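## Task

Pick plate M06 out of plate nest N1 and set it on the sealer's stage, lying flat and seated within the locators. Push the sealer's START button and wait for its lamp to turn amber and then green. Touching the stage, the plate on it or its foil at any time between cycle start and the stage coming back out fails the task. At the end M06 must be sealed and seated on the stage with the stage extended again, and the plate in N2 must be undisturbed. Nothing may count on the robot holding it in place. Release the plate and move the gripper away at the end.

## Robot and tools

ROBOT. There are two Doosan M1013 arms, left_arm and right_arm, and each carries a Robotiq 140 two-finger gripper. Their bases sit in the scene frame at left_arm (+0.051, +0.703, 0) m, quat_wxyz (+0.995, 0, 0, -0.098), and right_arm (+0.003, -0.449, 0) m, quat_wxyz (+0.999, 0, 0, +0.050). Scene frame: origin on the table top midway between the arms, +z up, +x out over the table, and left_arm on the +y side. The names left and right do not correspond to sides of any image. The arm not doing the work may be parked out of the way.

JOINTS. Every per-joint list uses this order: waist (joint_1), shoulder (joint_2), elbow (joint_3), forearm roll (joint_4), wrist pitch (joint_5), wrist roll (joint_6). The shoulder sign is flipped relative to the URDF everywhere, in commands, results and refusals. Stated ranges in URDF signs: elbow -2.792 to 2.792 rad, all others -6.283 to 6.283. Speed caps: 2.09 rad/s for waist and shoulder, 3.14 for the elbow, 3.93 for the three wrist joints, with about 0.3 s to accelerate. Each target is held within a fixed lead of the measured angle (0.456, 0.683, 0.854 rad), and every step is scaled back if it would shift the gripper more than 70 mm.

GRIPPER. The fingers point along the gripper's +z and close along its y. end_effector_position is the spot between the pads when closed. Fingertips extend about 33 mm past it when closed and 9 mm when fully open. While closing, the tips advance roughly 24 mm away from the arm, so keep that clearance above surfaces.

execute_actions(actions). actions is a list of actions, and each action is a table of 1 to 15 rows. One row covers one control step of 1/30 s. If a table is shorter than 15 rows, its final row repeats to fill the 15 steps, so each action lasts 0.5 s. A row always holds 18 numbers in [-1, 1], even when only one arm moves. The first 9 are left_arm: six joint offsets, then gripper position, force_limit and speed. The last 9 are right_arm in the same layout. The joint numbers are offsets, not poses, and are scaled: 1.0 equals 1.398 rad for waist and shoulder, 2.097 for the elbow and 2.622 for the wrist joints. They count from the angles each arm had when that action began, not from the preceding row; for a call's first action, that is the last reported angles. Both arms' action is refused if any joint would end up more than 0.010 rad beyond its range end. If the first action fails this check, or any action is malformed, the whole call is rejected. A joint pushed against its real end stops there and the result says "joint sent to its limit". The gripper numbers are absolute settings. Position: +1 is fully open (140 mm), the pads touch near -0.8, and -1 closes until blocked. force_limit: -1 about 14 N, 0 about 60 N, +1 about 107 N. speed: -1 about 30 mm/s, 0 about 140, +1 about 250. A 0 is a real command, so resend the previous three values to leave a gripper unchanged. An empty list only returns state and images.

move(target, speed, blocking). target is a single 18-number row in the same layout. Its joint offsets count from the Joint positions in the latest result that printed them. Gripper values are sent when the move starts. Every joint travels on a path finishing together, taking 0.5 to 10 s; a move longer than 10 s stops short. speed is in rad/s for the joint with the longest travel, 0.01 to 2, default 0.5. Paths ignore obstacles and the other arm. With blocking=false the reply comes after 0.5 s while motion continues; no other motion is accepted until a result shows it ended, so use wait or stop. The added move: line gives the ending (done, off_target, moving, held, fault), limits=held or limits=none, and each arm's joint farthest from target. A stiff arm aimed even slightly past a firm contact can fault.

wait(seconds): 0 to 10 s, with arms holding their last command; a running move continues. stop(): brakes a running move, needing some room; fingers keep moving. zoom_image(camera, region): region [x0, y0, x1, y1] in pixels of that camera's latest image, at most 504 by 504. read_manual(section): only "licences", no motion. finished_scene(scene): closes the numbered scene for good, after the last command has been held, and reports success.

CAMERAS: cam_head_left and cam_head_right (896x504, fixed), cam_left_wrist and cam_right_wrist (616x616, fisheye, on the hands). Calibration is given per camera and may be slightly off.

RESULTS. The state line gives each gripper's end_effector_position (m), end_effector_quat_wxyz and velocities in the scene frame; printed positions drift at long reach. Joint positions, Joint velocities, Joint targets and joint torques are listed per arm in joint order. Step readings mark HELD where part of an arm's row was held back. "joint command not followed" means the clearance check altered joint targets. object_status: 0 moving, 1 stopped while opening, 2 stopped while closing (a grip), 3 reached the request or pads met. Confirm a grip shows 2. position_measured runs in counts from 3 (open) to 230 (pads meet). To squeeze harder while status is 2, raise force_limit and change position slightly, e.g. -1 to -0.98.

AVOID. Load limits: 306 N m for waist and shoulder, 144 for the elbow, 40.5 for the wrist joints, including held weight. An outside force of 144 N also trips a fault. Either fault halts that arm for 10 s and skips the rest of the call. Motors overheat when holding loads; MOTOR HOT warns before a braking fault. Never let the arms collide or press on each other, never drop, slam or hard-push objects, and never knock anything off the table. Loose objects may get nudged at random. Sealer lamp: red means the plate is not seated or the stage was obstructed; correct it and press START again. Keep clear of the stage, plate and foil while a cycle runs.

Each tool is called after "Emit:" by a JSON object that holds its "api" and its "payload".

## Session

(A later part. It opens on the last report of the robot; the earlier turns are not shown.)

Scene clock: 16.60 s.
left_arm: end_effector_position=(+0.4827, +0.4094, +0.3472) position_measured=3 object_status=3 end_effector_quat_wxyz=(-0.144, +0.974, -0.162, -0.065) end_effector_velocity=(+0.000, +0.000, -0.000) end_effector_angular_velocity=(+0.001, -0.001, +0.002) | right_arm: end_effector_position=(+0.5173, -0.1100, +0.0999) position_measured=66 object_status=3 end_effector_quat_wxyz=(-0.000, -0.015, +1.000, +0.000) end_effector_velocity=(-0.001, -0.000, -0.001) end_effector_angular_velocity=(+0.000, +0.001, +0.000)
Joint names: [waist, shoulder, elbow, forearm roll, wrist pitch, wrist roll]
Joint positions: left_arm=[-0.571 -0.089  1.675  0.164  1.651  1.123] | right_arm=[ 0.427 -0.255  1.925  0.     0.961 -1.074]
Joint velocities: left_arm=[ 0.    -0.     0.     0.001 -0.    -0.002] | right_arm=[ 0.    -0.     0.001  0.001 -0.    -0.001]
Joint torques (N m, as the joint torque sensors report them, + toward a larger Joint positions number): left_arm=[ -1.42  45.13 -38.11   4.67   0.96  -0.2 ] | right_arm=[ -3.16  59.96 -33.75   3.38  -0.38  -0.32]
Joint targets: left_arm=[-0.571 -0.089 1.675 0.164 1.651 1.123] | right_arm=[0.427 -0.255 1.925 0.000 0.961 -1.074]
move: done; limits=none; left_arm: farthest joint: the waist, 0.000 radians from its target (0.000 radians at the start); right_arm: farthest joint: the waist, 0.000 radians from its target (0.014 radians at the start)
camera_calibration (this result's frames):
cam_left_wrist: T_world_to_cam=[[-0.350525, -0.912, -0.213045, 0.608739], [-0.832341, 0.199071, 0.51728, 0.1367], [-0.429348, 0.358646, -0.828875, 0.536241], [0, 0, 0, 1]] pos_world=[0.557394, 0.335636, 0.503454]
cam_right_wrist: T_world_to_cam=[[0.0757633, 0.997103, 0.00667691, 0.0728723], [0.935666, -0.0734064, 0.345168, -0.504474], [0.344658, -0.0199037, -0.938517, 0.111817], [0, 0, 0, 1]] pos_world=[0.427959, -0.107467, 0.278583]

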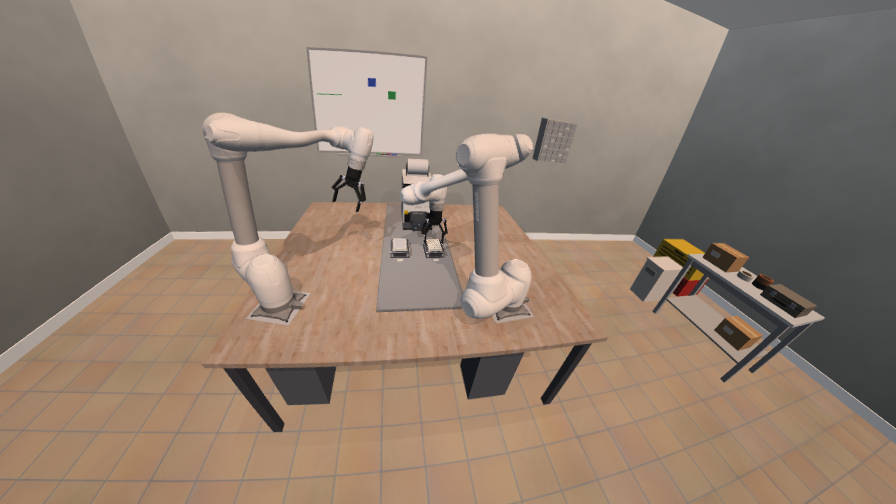

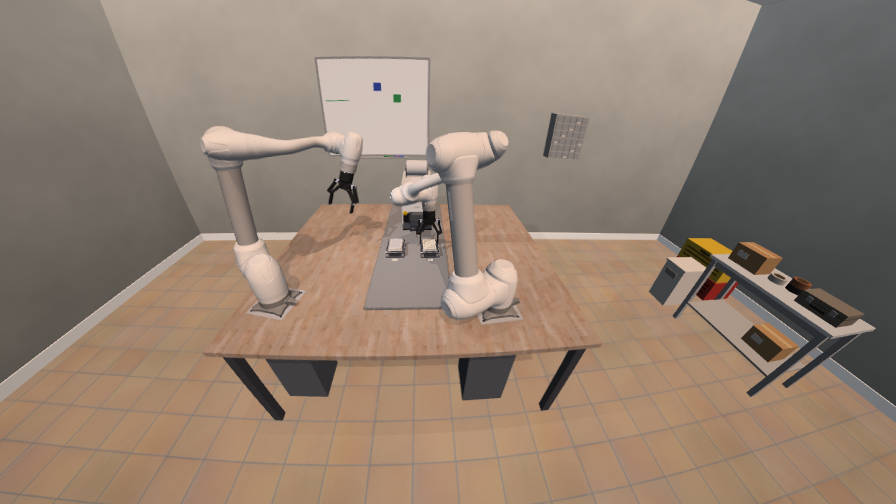

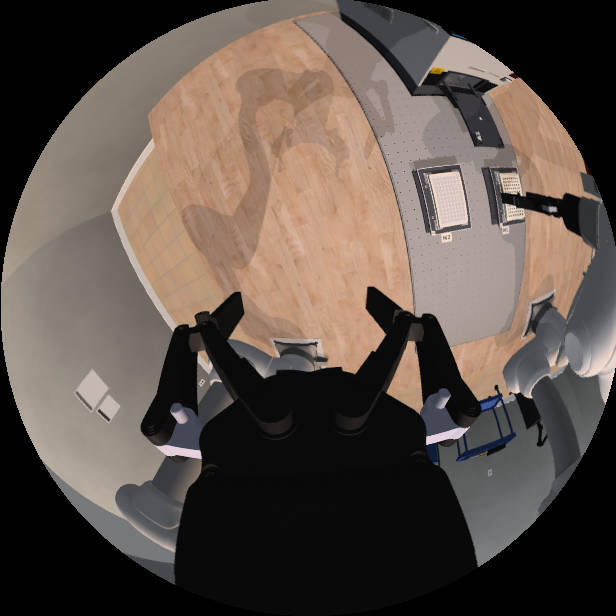

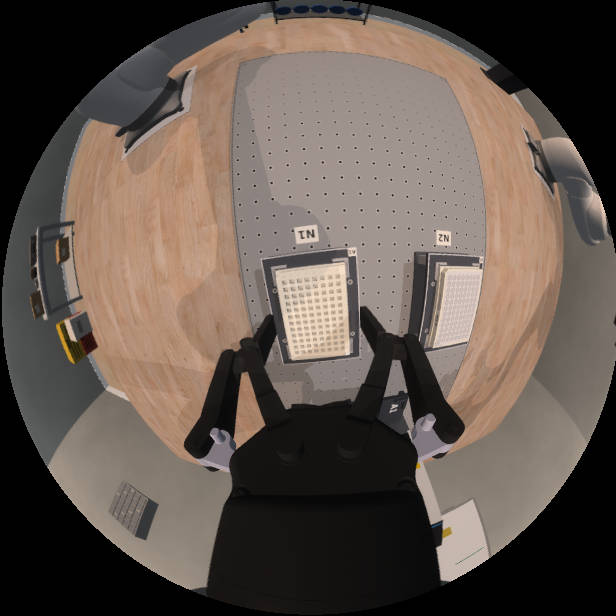

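Emit:
{"api": "move", "payload": {"target": [0,0,0,0,0,0,1,0,0, 0.0015,-0.0085,0.0048,0,-0.0084,0.001,0.5,0,0], "speed": 0.1}}

Emit:
{"api": "zoom_image", "payload": {"camera": "cam_right_wrist", "region": [200, 220, 440, 420]}}

Emit:
{"api": "zoom_image", "payload": {"camera": "cam_head_right", "region": [390, 200, 470, 270]}}

Scene clock: 18.40 s.
left_arm: end_effector_position=(+0.4827, +0.4094, +0.3472) position_measured=3 object_status=3 end_effector_quat_wxyz=(-0.144, +0.974, -0.162, -0.065) end_effector_velocity=(-0.000, -0.000, -0.000) end_effector_angular_velocity=(+0.001, +0.000, +0.003) | right_arm: end_effector_position=(+0.5166, -0.1090, +0.0880) position_measured=66 object_status=3 end_effector_quat_wxyz=(+0.000, -0.015, +1.000, +0.000) end_effector_velocity=(-0.000, +0.000, -0.000) end_effector_angular_velocity=(+0.000, +0.000, +0.001)
Joint names: [waist, shoulder, elbow, forearm roll, wrist pitch, wrist roll]
Joint positions: left_arm=[-0.571 -0.089  1.675  0.164  1.651  1.123] | right_arm=[ 0.429 -0.267  1.935  0.     0.939 -1.072]
Joint velocities: left_arm=[-0.    -0.001  0.    -0.001  0.001 -0.003] | right_arm=[ 0.001 -0.     0.001  0.    -0.    -0.   ]
Joint torques (N m, as the joint torque sensors report them, + toward a larger Joint positions number): left_arm=[  1.26  46.22 -37.98   4.63   0.68  -0.12] | right_arm=[ -2.53  61.14 -33.26   3.26  -0.38  -0.37]
Joint targets: left_arm=[-0.571 -0.089 1.675 0.164 1.651 1.123] | right_arm=[0.429 -0.267 1.935 0.000 0.939 -1.072]
move: done; limits=none; left_arm: farthest joint: the waist, 0.000 radians from its target (0.000 radians at the start); right_arm: farthest joint: the waist, 0.000 radians from its target (0.002 radians at the start)
camera_calibration (this result's frames):
cam_right_wrist: T_world_to_cam=[[0.0762595, 0.997066, 0.00668825, 0.071679], [0.935596, -0.073874, 0.345257, -0.499673], [0.344738, -0.0200717, -0.938484, 0.10087], [0, 0, 0, 1]] pos_world=[0.427253, -0.106357, 0.266701]

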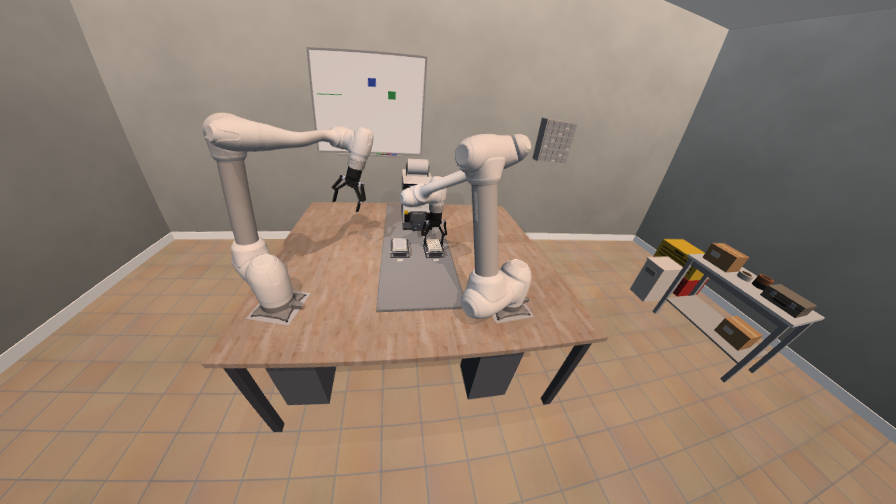

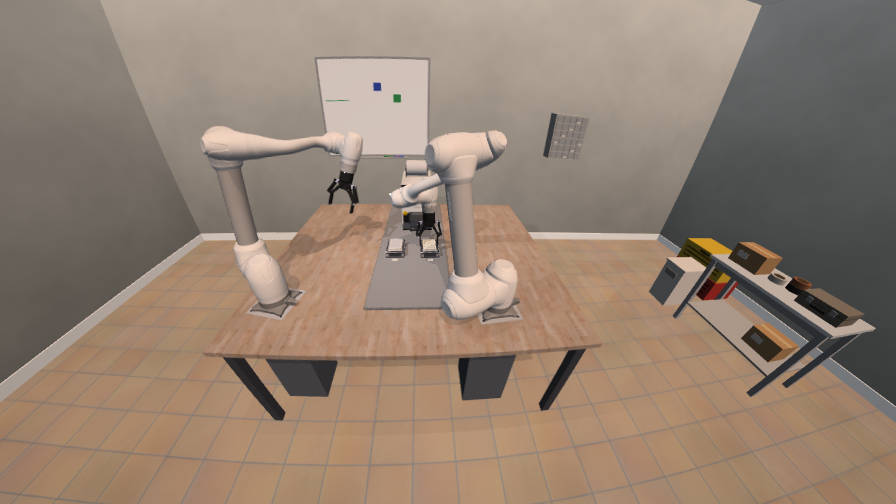

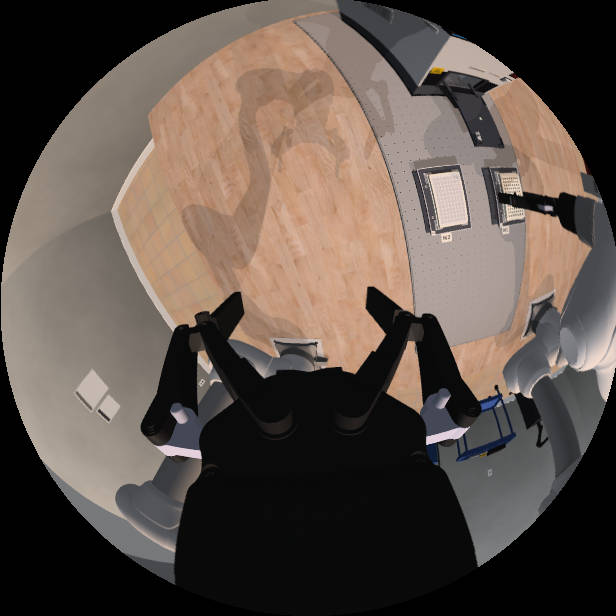

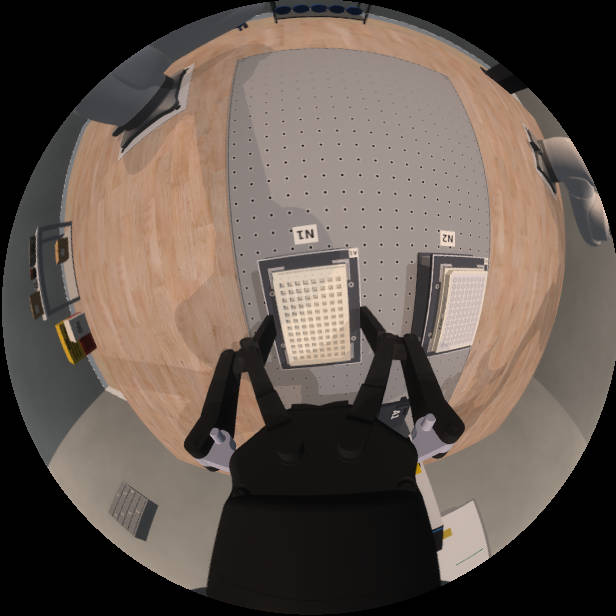

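Region (200, 220, 440, 420) of cam_right_wrist's 616x616 image, scaled by 2.100, with more detail than that image has.

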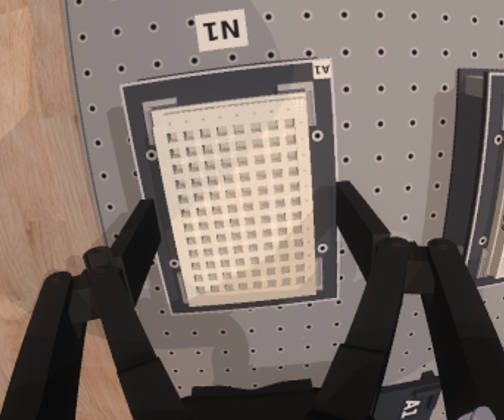

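Region (390, 200, 470, 270) of cam_head_right's 896x504 image, scaled by 6.300, with more detail than that image has; it fills the top 441 rows of this view, and the rest is white.

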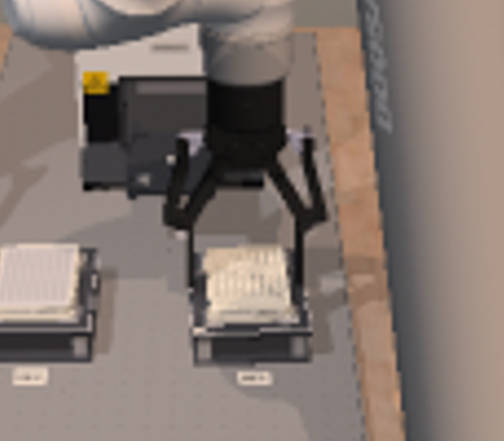

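Emit:
{"api": "move", "payload": {"target": [0,0,0,0,0,0,1,0,0, -0.0039,0,0,0,0,-0.002,0.5,0,0], "speed": 0.1}}

Emit:
{"api": "move", "payload": {"target": [0,0,0,0,0,0,1,0,0, 0,0,0,0,0,0,-1,-0.3,-0.7]}}

Emit:
{"api": "zoom_image", "payload": {"camera": "cam_right_wrist", "region": [200, 220, 440, 420]}}

Emit:
{"api": "zoom_image", "payload": {"camera": "cam_head_right", "region": [390, 200, 470, 270]}}

Scene clock: 19.93 s.
left_arm: end_effector_position=(+0.4827, +0.4094, +0.3472) position_measured=3 object_status=3 end_effector_quat_wxyz=(-0.144, +0.974, -0.162, -0.065) end_effector_velocity=(-0.000, +0.000, +0.000) end_effector_angular_velocity=(+0.001, +0.000, -0.000) | right_arm: end_effector_position=(+0.5184, -0.1117, +0.0880) position_measured=66 object_status=3 end_effector_quat_wxyz=(+0.000, -0.015, +1.000, +0.000) end_effector_velocity=(-0.001, +0.001, -0.000) end_effector_angular_velocity=(-0.001, +0.000, +0.003)
Joint names: [waist, shoulder, elbow, forearm roll, wrist pitch, wrist roll]
Joint positions: left_arm=[-0.571 -0.089  1.675  0.164  1.651  1.123] | right_arm=[ 0.424 -0.267  1.935  0.     0.939 -1.077]
Joint velocities: left_arm=[-0.     0.    -0.     0.     0.     0.001] | right_arm=[ 0.002 -0.     0.001 -0.001 -0.    -0.001]
Joint torques (N m, as the joint torque sensors report them, + toward a larger Joint positions number): left_arm=[ -0.37  45.33 -38.81   4.79   0.86  -0.09] | right_arm=[ -3.19  60.21 -33.18   3.44  -0.34  -0.3 ]
Joint targets: left_arm=[-0.571 -0.089 1.675 0.164 1.651 1.123] | right_arm=[0.424 -0.267 1.935 0.000 0.939 -1.077]
move: done; limits=none; left_arm: farthest joint: the waist, 0.000 radians from its target (0.000 radians at the start); right_arm: farthest joint: the waist, 0.000 radians from its target (0.006 radians at the start)
camera_calibration (this result's frames):
cam_right_wrist: T_world_to_cam=[[0.0764932, 0.997047, 0.00671503, 0.0741938], [0.935591, -0.0741033, 0.345222, -0.501607], [0.3447, -0.0201246, -0.938497, 0.100188], [0, 0, 0, 1]] pos_world=[0.429089, -0.109129, 0.266694]

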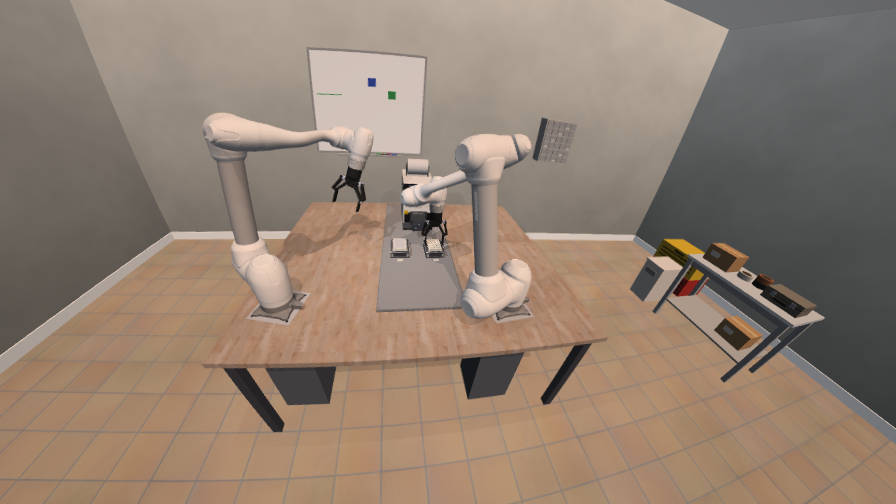

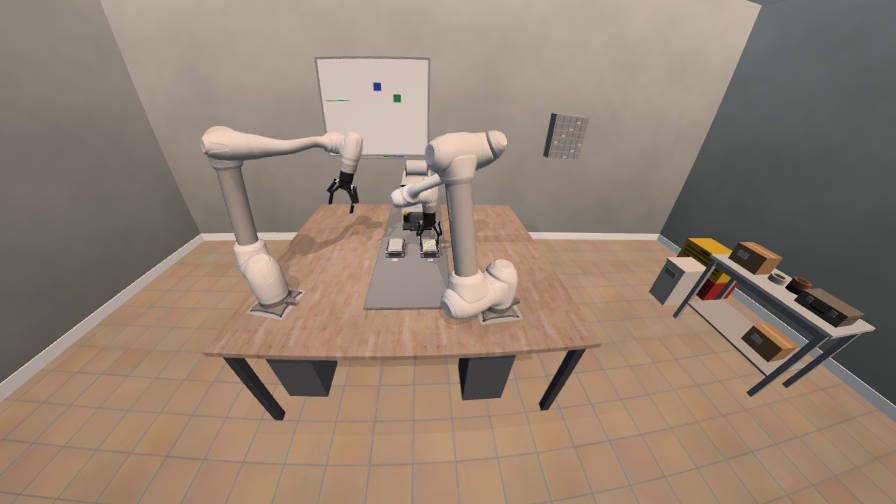

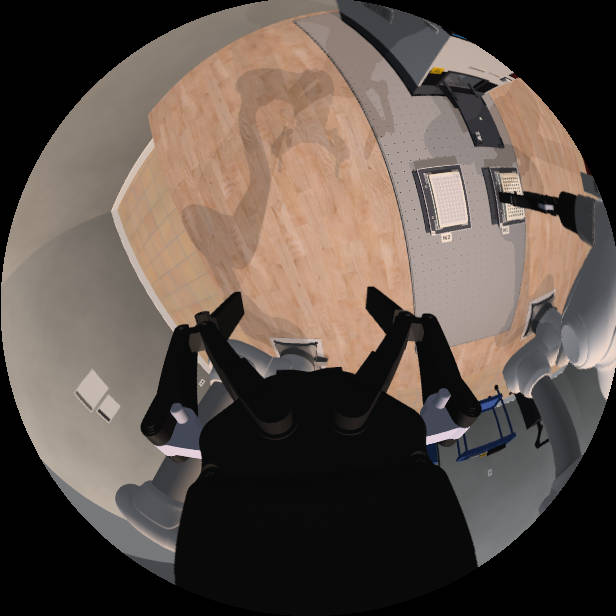

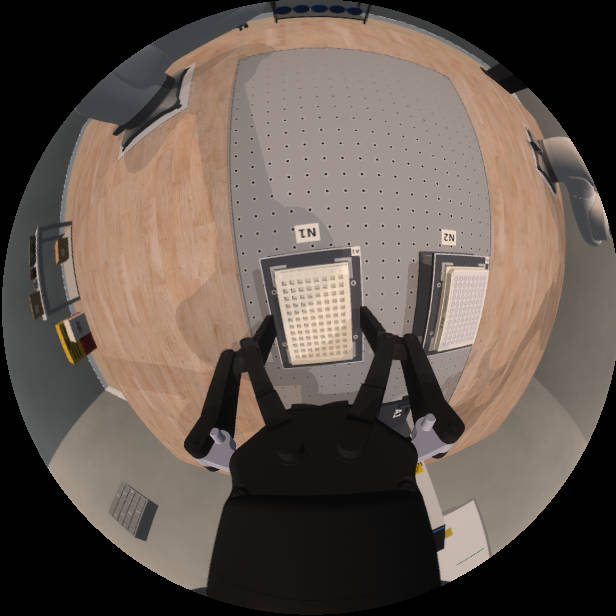

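Scene clock: 20.57 s.
left_arm: end_effector_position=(+0.4827, +0.4094, +0.3472) position_measured=3 object_status=3 end_effector_quat_wxyz=(-0.144, +0.974, -0.162, -0.065) end_effector_velocity=(-0.000, +0.000, +0.000) end_effector_angular_velocity=(+0.000, +0.001, +0.000) | right_arm: end_effector_position=(+0.5184, -0.1117, +0.0880) position_measured=108 object_status=0 end_effector_quat_wxyz=(+0.000, -0.015, +1.000, +0.000) end_effector_velocity=(-0.001, +0.001, -0.000) end_effector_angular_velocity=(-0.000, +0.000, +0.002)
Joint names: [waist, shoulder, elbow, forearm roll, wrist pitch, wrist roll]
Joint positions: left_arm=[-0.571 -0.089  1.675  0.164  1.651  1.123] | right_arm=[ 0.424 -0.267  1.935  0.     0.939 -1.077]
Joint velocities: left_arm=[ 0.     0.     0.    -0.     0.001  0.   ] | right_arm=[ 0.002  0.     0.001 -0.    -0.     0.   ]
Joint torques (N m, as the joint torque sensors report them, + toward a larger Joint positions number): left_arm=[ -0.85  45.19 -38.5    4.77   0.98  -0.17] | right_arm=[ -3.8   40.53 -22.06   3.7   -3.     0.04]
Joint targets: left_arm=[-0.571 -0.089 1.675 0.164 1.651 1.123] | right_arm=[0.424 -0.267 1.935 0.000 0.939 -1.077]
move: done; limits=none; left_arm: farthest joint: the waist, 0.000 radians from its target (0.000 radians at the start); right_arm: farthest joint: the waist, 0.000 radians from its target (0.000 radians at the start)
camera_calibration (this result's frames):
cam_left_wrist: T_world_to_cam=[[-0.350525, -0.912, -0.213046, 0.608739], [-0.832341, 0.199071, 0.51728, 0.1367], [-0.429348, 0.358647, -0.828874, 0.536241], [0, 0, 0, 1]] pos_world=[0.557394, 0.335636, 0.503454]
cam_right_wrist: T_world_to_cam=[[0.0764695, 0.997049, 0.0067153, 0.0742071], [0.935593, -0.0740812, 0.345222, -0.501606], [0.344701, -0.0201162, -0.938497, 0.100189], [0, 0, 0, 1]] pos_world=[0.42909, -0.109132, 0.266694]

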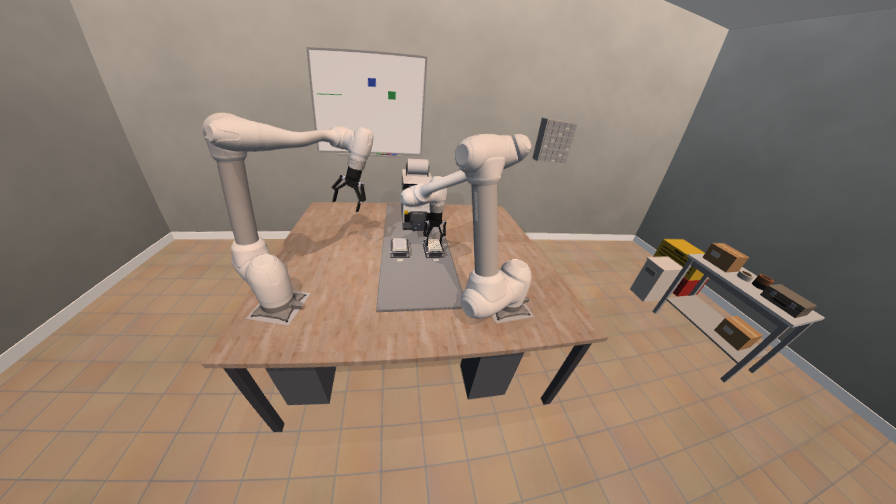

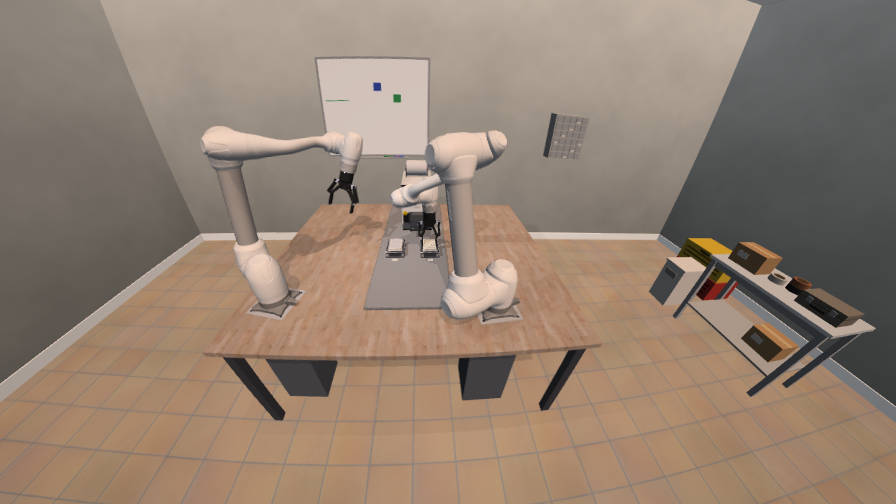

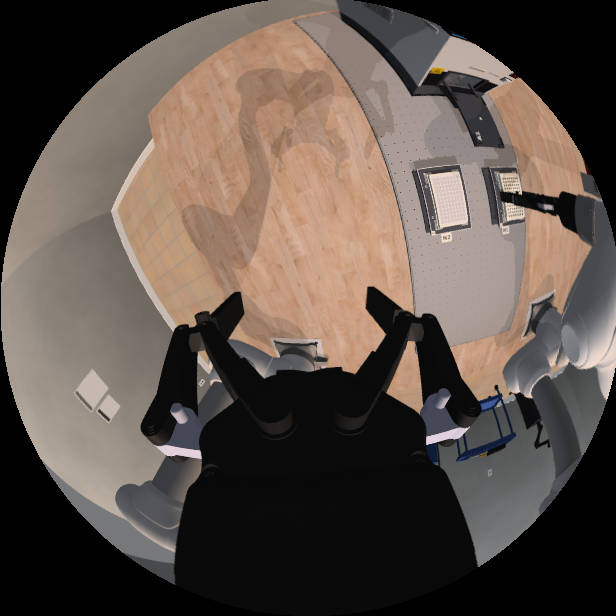

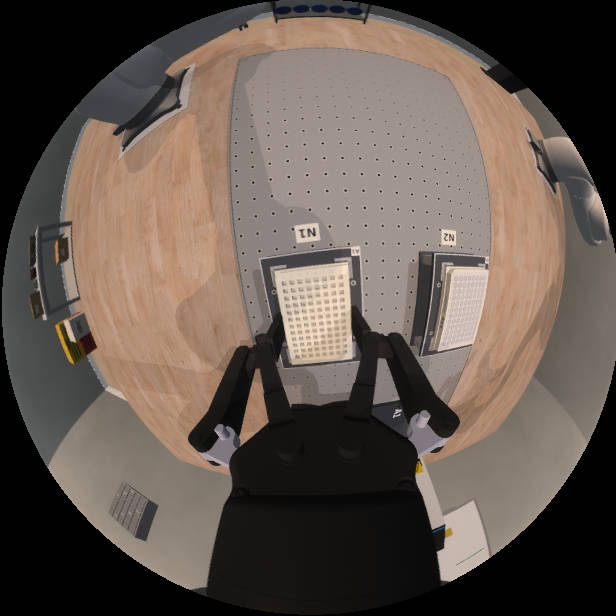

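Region (200, 220, 440, 420) of cam_right_wrist's 616x616 image, scaled by 2.100, with more detail than that image has.

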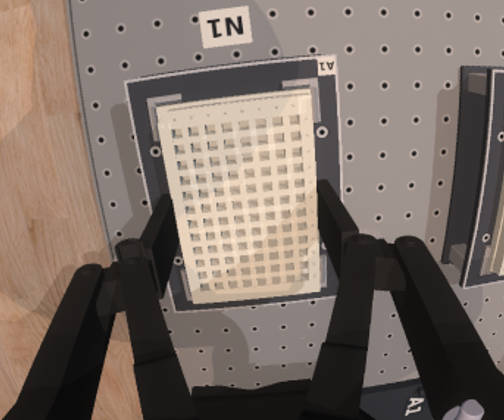

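Region (390, 200, 470, 270) of cam_head_right's 896x504 image, scaled by 6.300, with more detail than that image has; it fills the top 441 rows of this view, and the rest is white.

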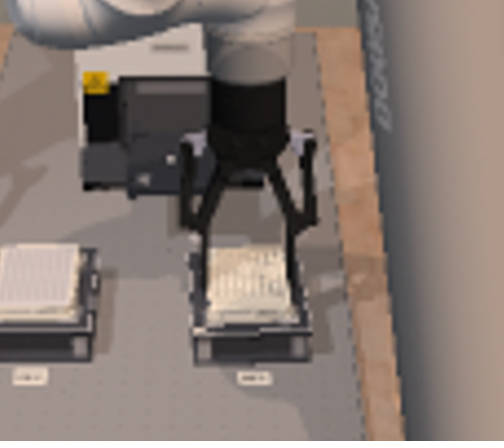

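Emit:
{"api": "move", "payload": {"target": [0,0,0,0,0,0,1,0,0, 0,0.0036,-0.002,0,0.0035,0,-1,-0.3,-0.7], "speed": 0.05}}

Emit:
{"api": "zoom_image", "payload": {"camera": "cam_right_wrist", "region": [200, 220, 440, 420]}}

Scene clock: 21.80 s.
left_arm: end_effector_position=(+0.4827, +0.4094, +0.3472) position_measured=3 object_status=3 end_effector_quat_wxyz=(-0.144, +0.974, -0.162, -0.065) end_effector_velocity=(+0.001, +0.000, -0.000) end_effector_angular_velocity=(+0.001, -0.001, -0.000) | right_arm: end_effector_position=(+0.5184, -0.1117, +0.0930) position_measured=109 object_status=2 end_effector_quat_wxyz=(+0.000, -0.015, +1.000, +0.000) end_effector_velocity=(+0.000, +0.000, +0.000) end_effector_angular_velocity=(+0.001, -0.000, -0.001)
Joint names: [waist, shoulder, elbow, forearm roll, wrist pitch, wrist roll]
Joint positions: left_arm=[-0.571 -0.089  1.675  0.164  1.651  1.123] | right_arm=[ 0.424 -0.262  1.931  0.     0.948 -1.077]
Joint velocities: left_arm=[-0.    -0.001  0.     0.001 -0.001 -0.   ] | right_arm=[-0.     0.    -0.001  0.     0.     0.   ]
Joint torques (N m, as the joint torque sensors report them, + toward a larger Joint positions number): left_arm=[ -1.96  46.06 -38.33   4.75   1.    -0.3 ] | right_arm=[ -3.4   60.19 -33.33   3.31  -0.4   -0.32]
Joint targets: left_arm=[-0.571 -0.089 1.675 0.164 1.651 1.123] | right_arm=[0.424 -0.262 1.931 0.000 0.948 -1.077]
move: done; limits=none; left_arm: farthest joint: the waist, 0.000 radians from its target (0.000 radians at the start); right_arm: farthest joint: the waist, 0.000 radians from its target (0.000 radians at the start)
camera_calibration (this result's frames):
cam_left_wrist: T_world_to_cam=[[-0.350525, -0.912, -0.213046, 0.608739], [-0.832341, 0.199071, 0.51728, 0.1367], [-0.429348, 0.358647, -0.828875, 0.536241], [0, 0, 0, 1]] pos_world=[0.557394, 0.335636, 0.503454]
cam_right_wrist: T_world_to_cam=[[0.0764687, 0.997049, 0.00672413, 0.0741588], [0.935588, -0.0740832, 0.345233, -0.50334], [0.344713, -0.0201085, -0.938493, 0.104838], [0, 0, 0, 1]] pos_world=[0.429109, -0.109121, 0.271661]

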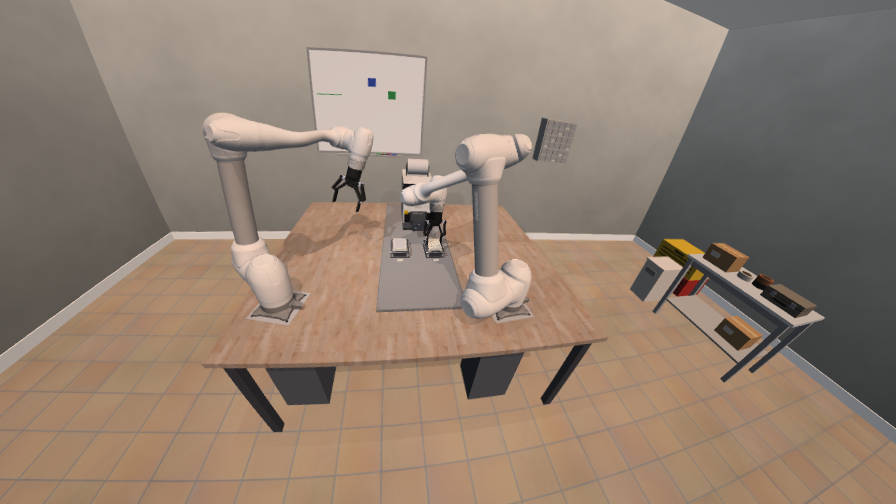

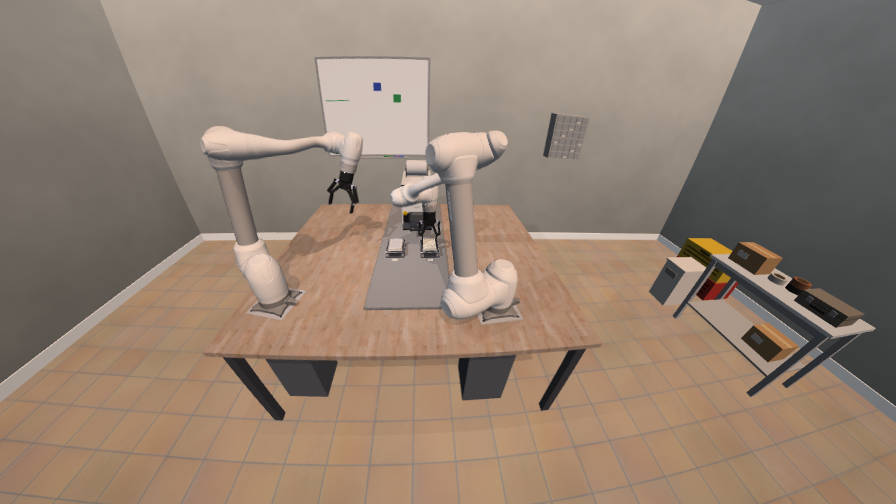

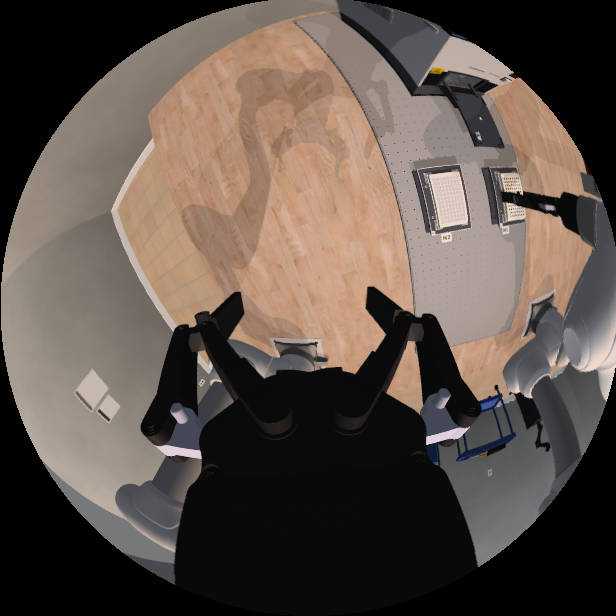

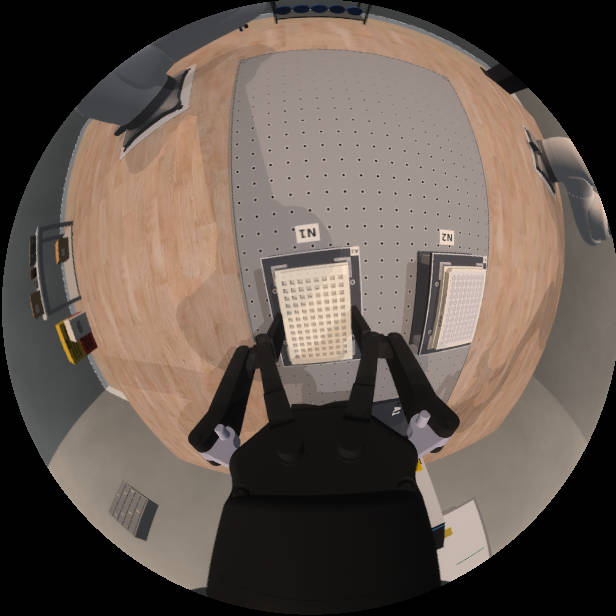

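Region (200, 220, 440, 420) of cam_right_wrist's 616x616 image, scaled by 2.100, with more detail than that image has.

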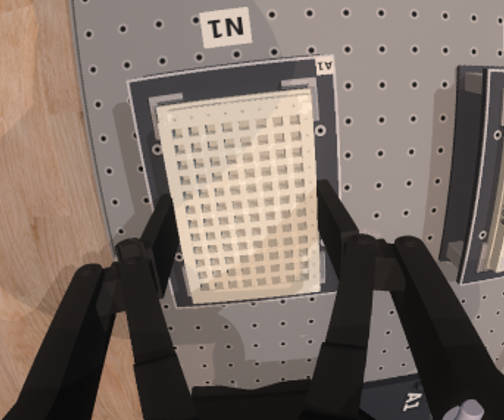

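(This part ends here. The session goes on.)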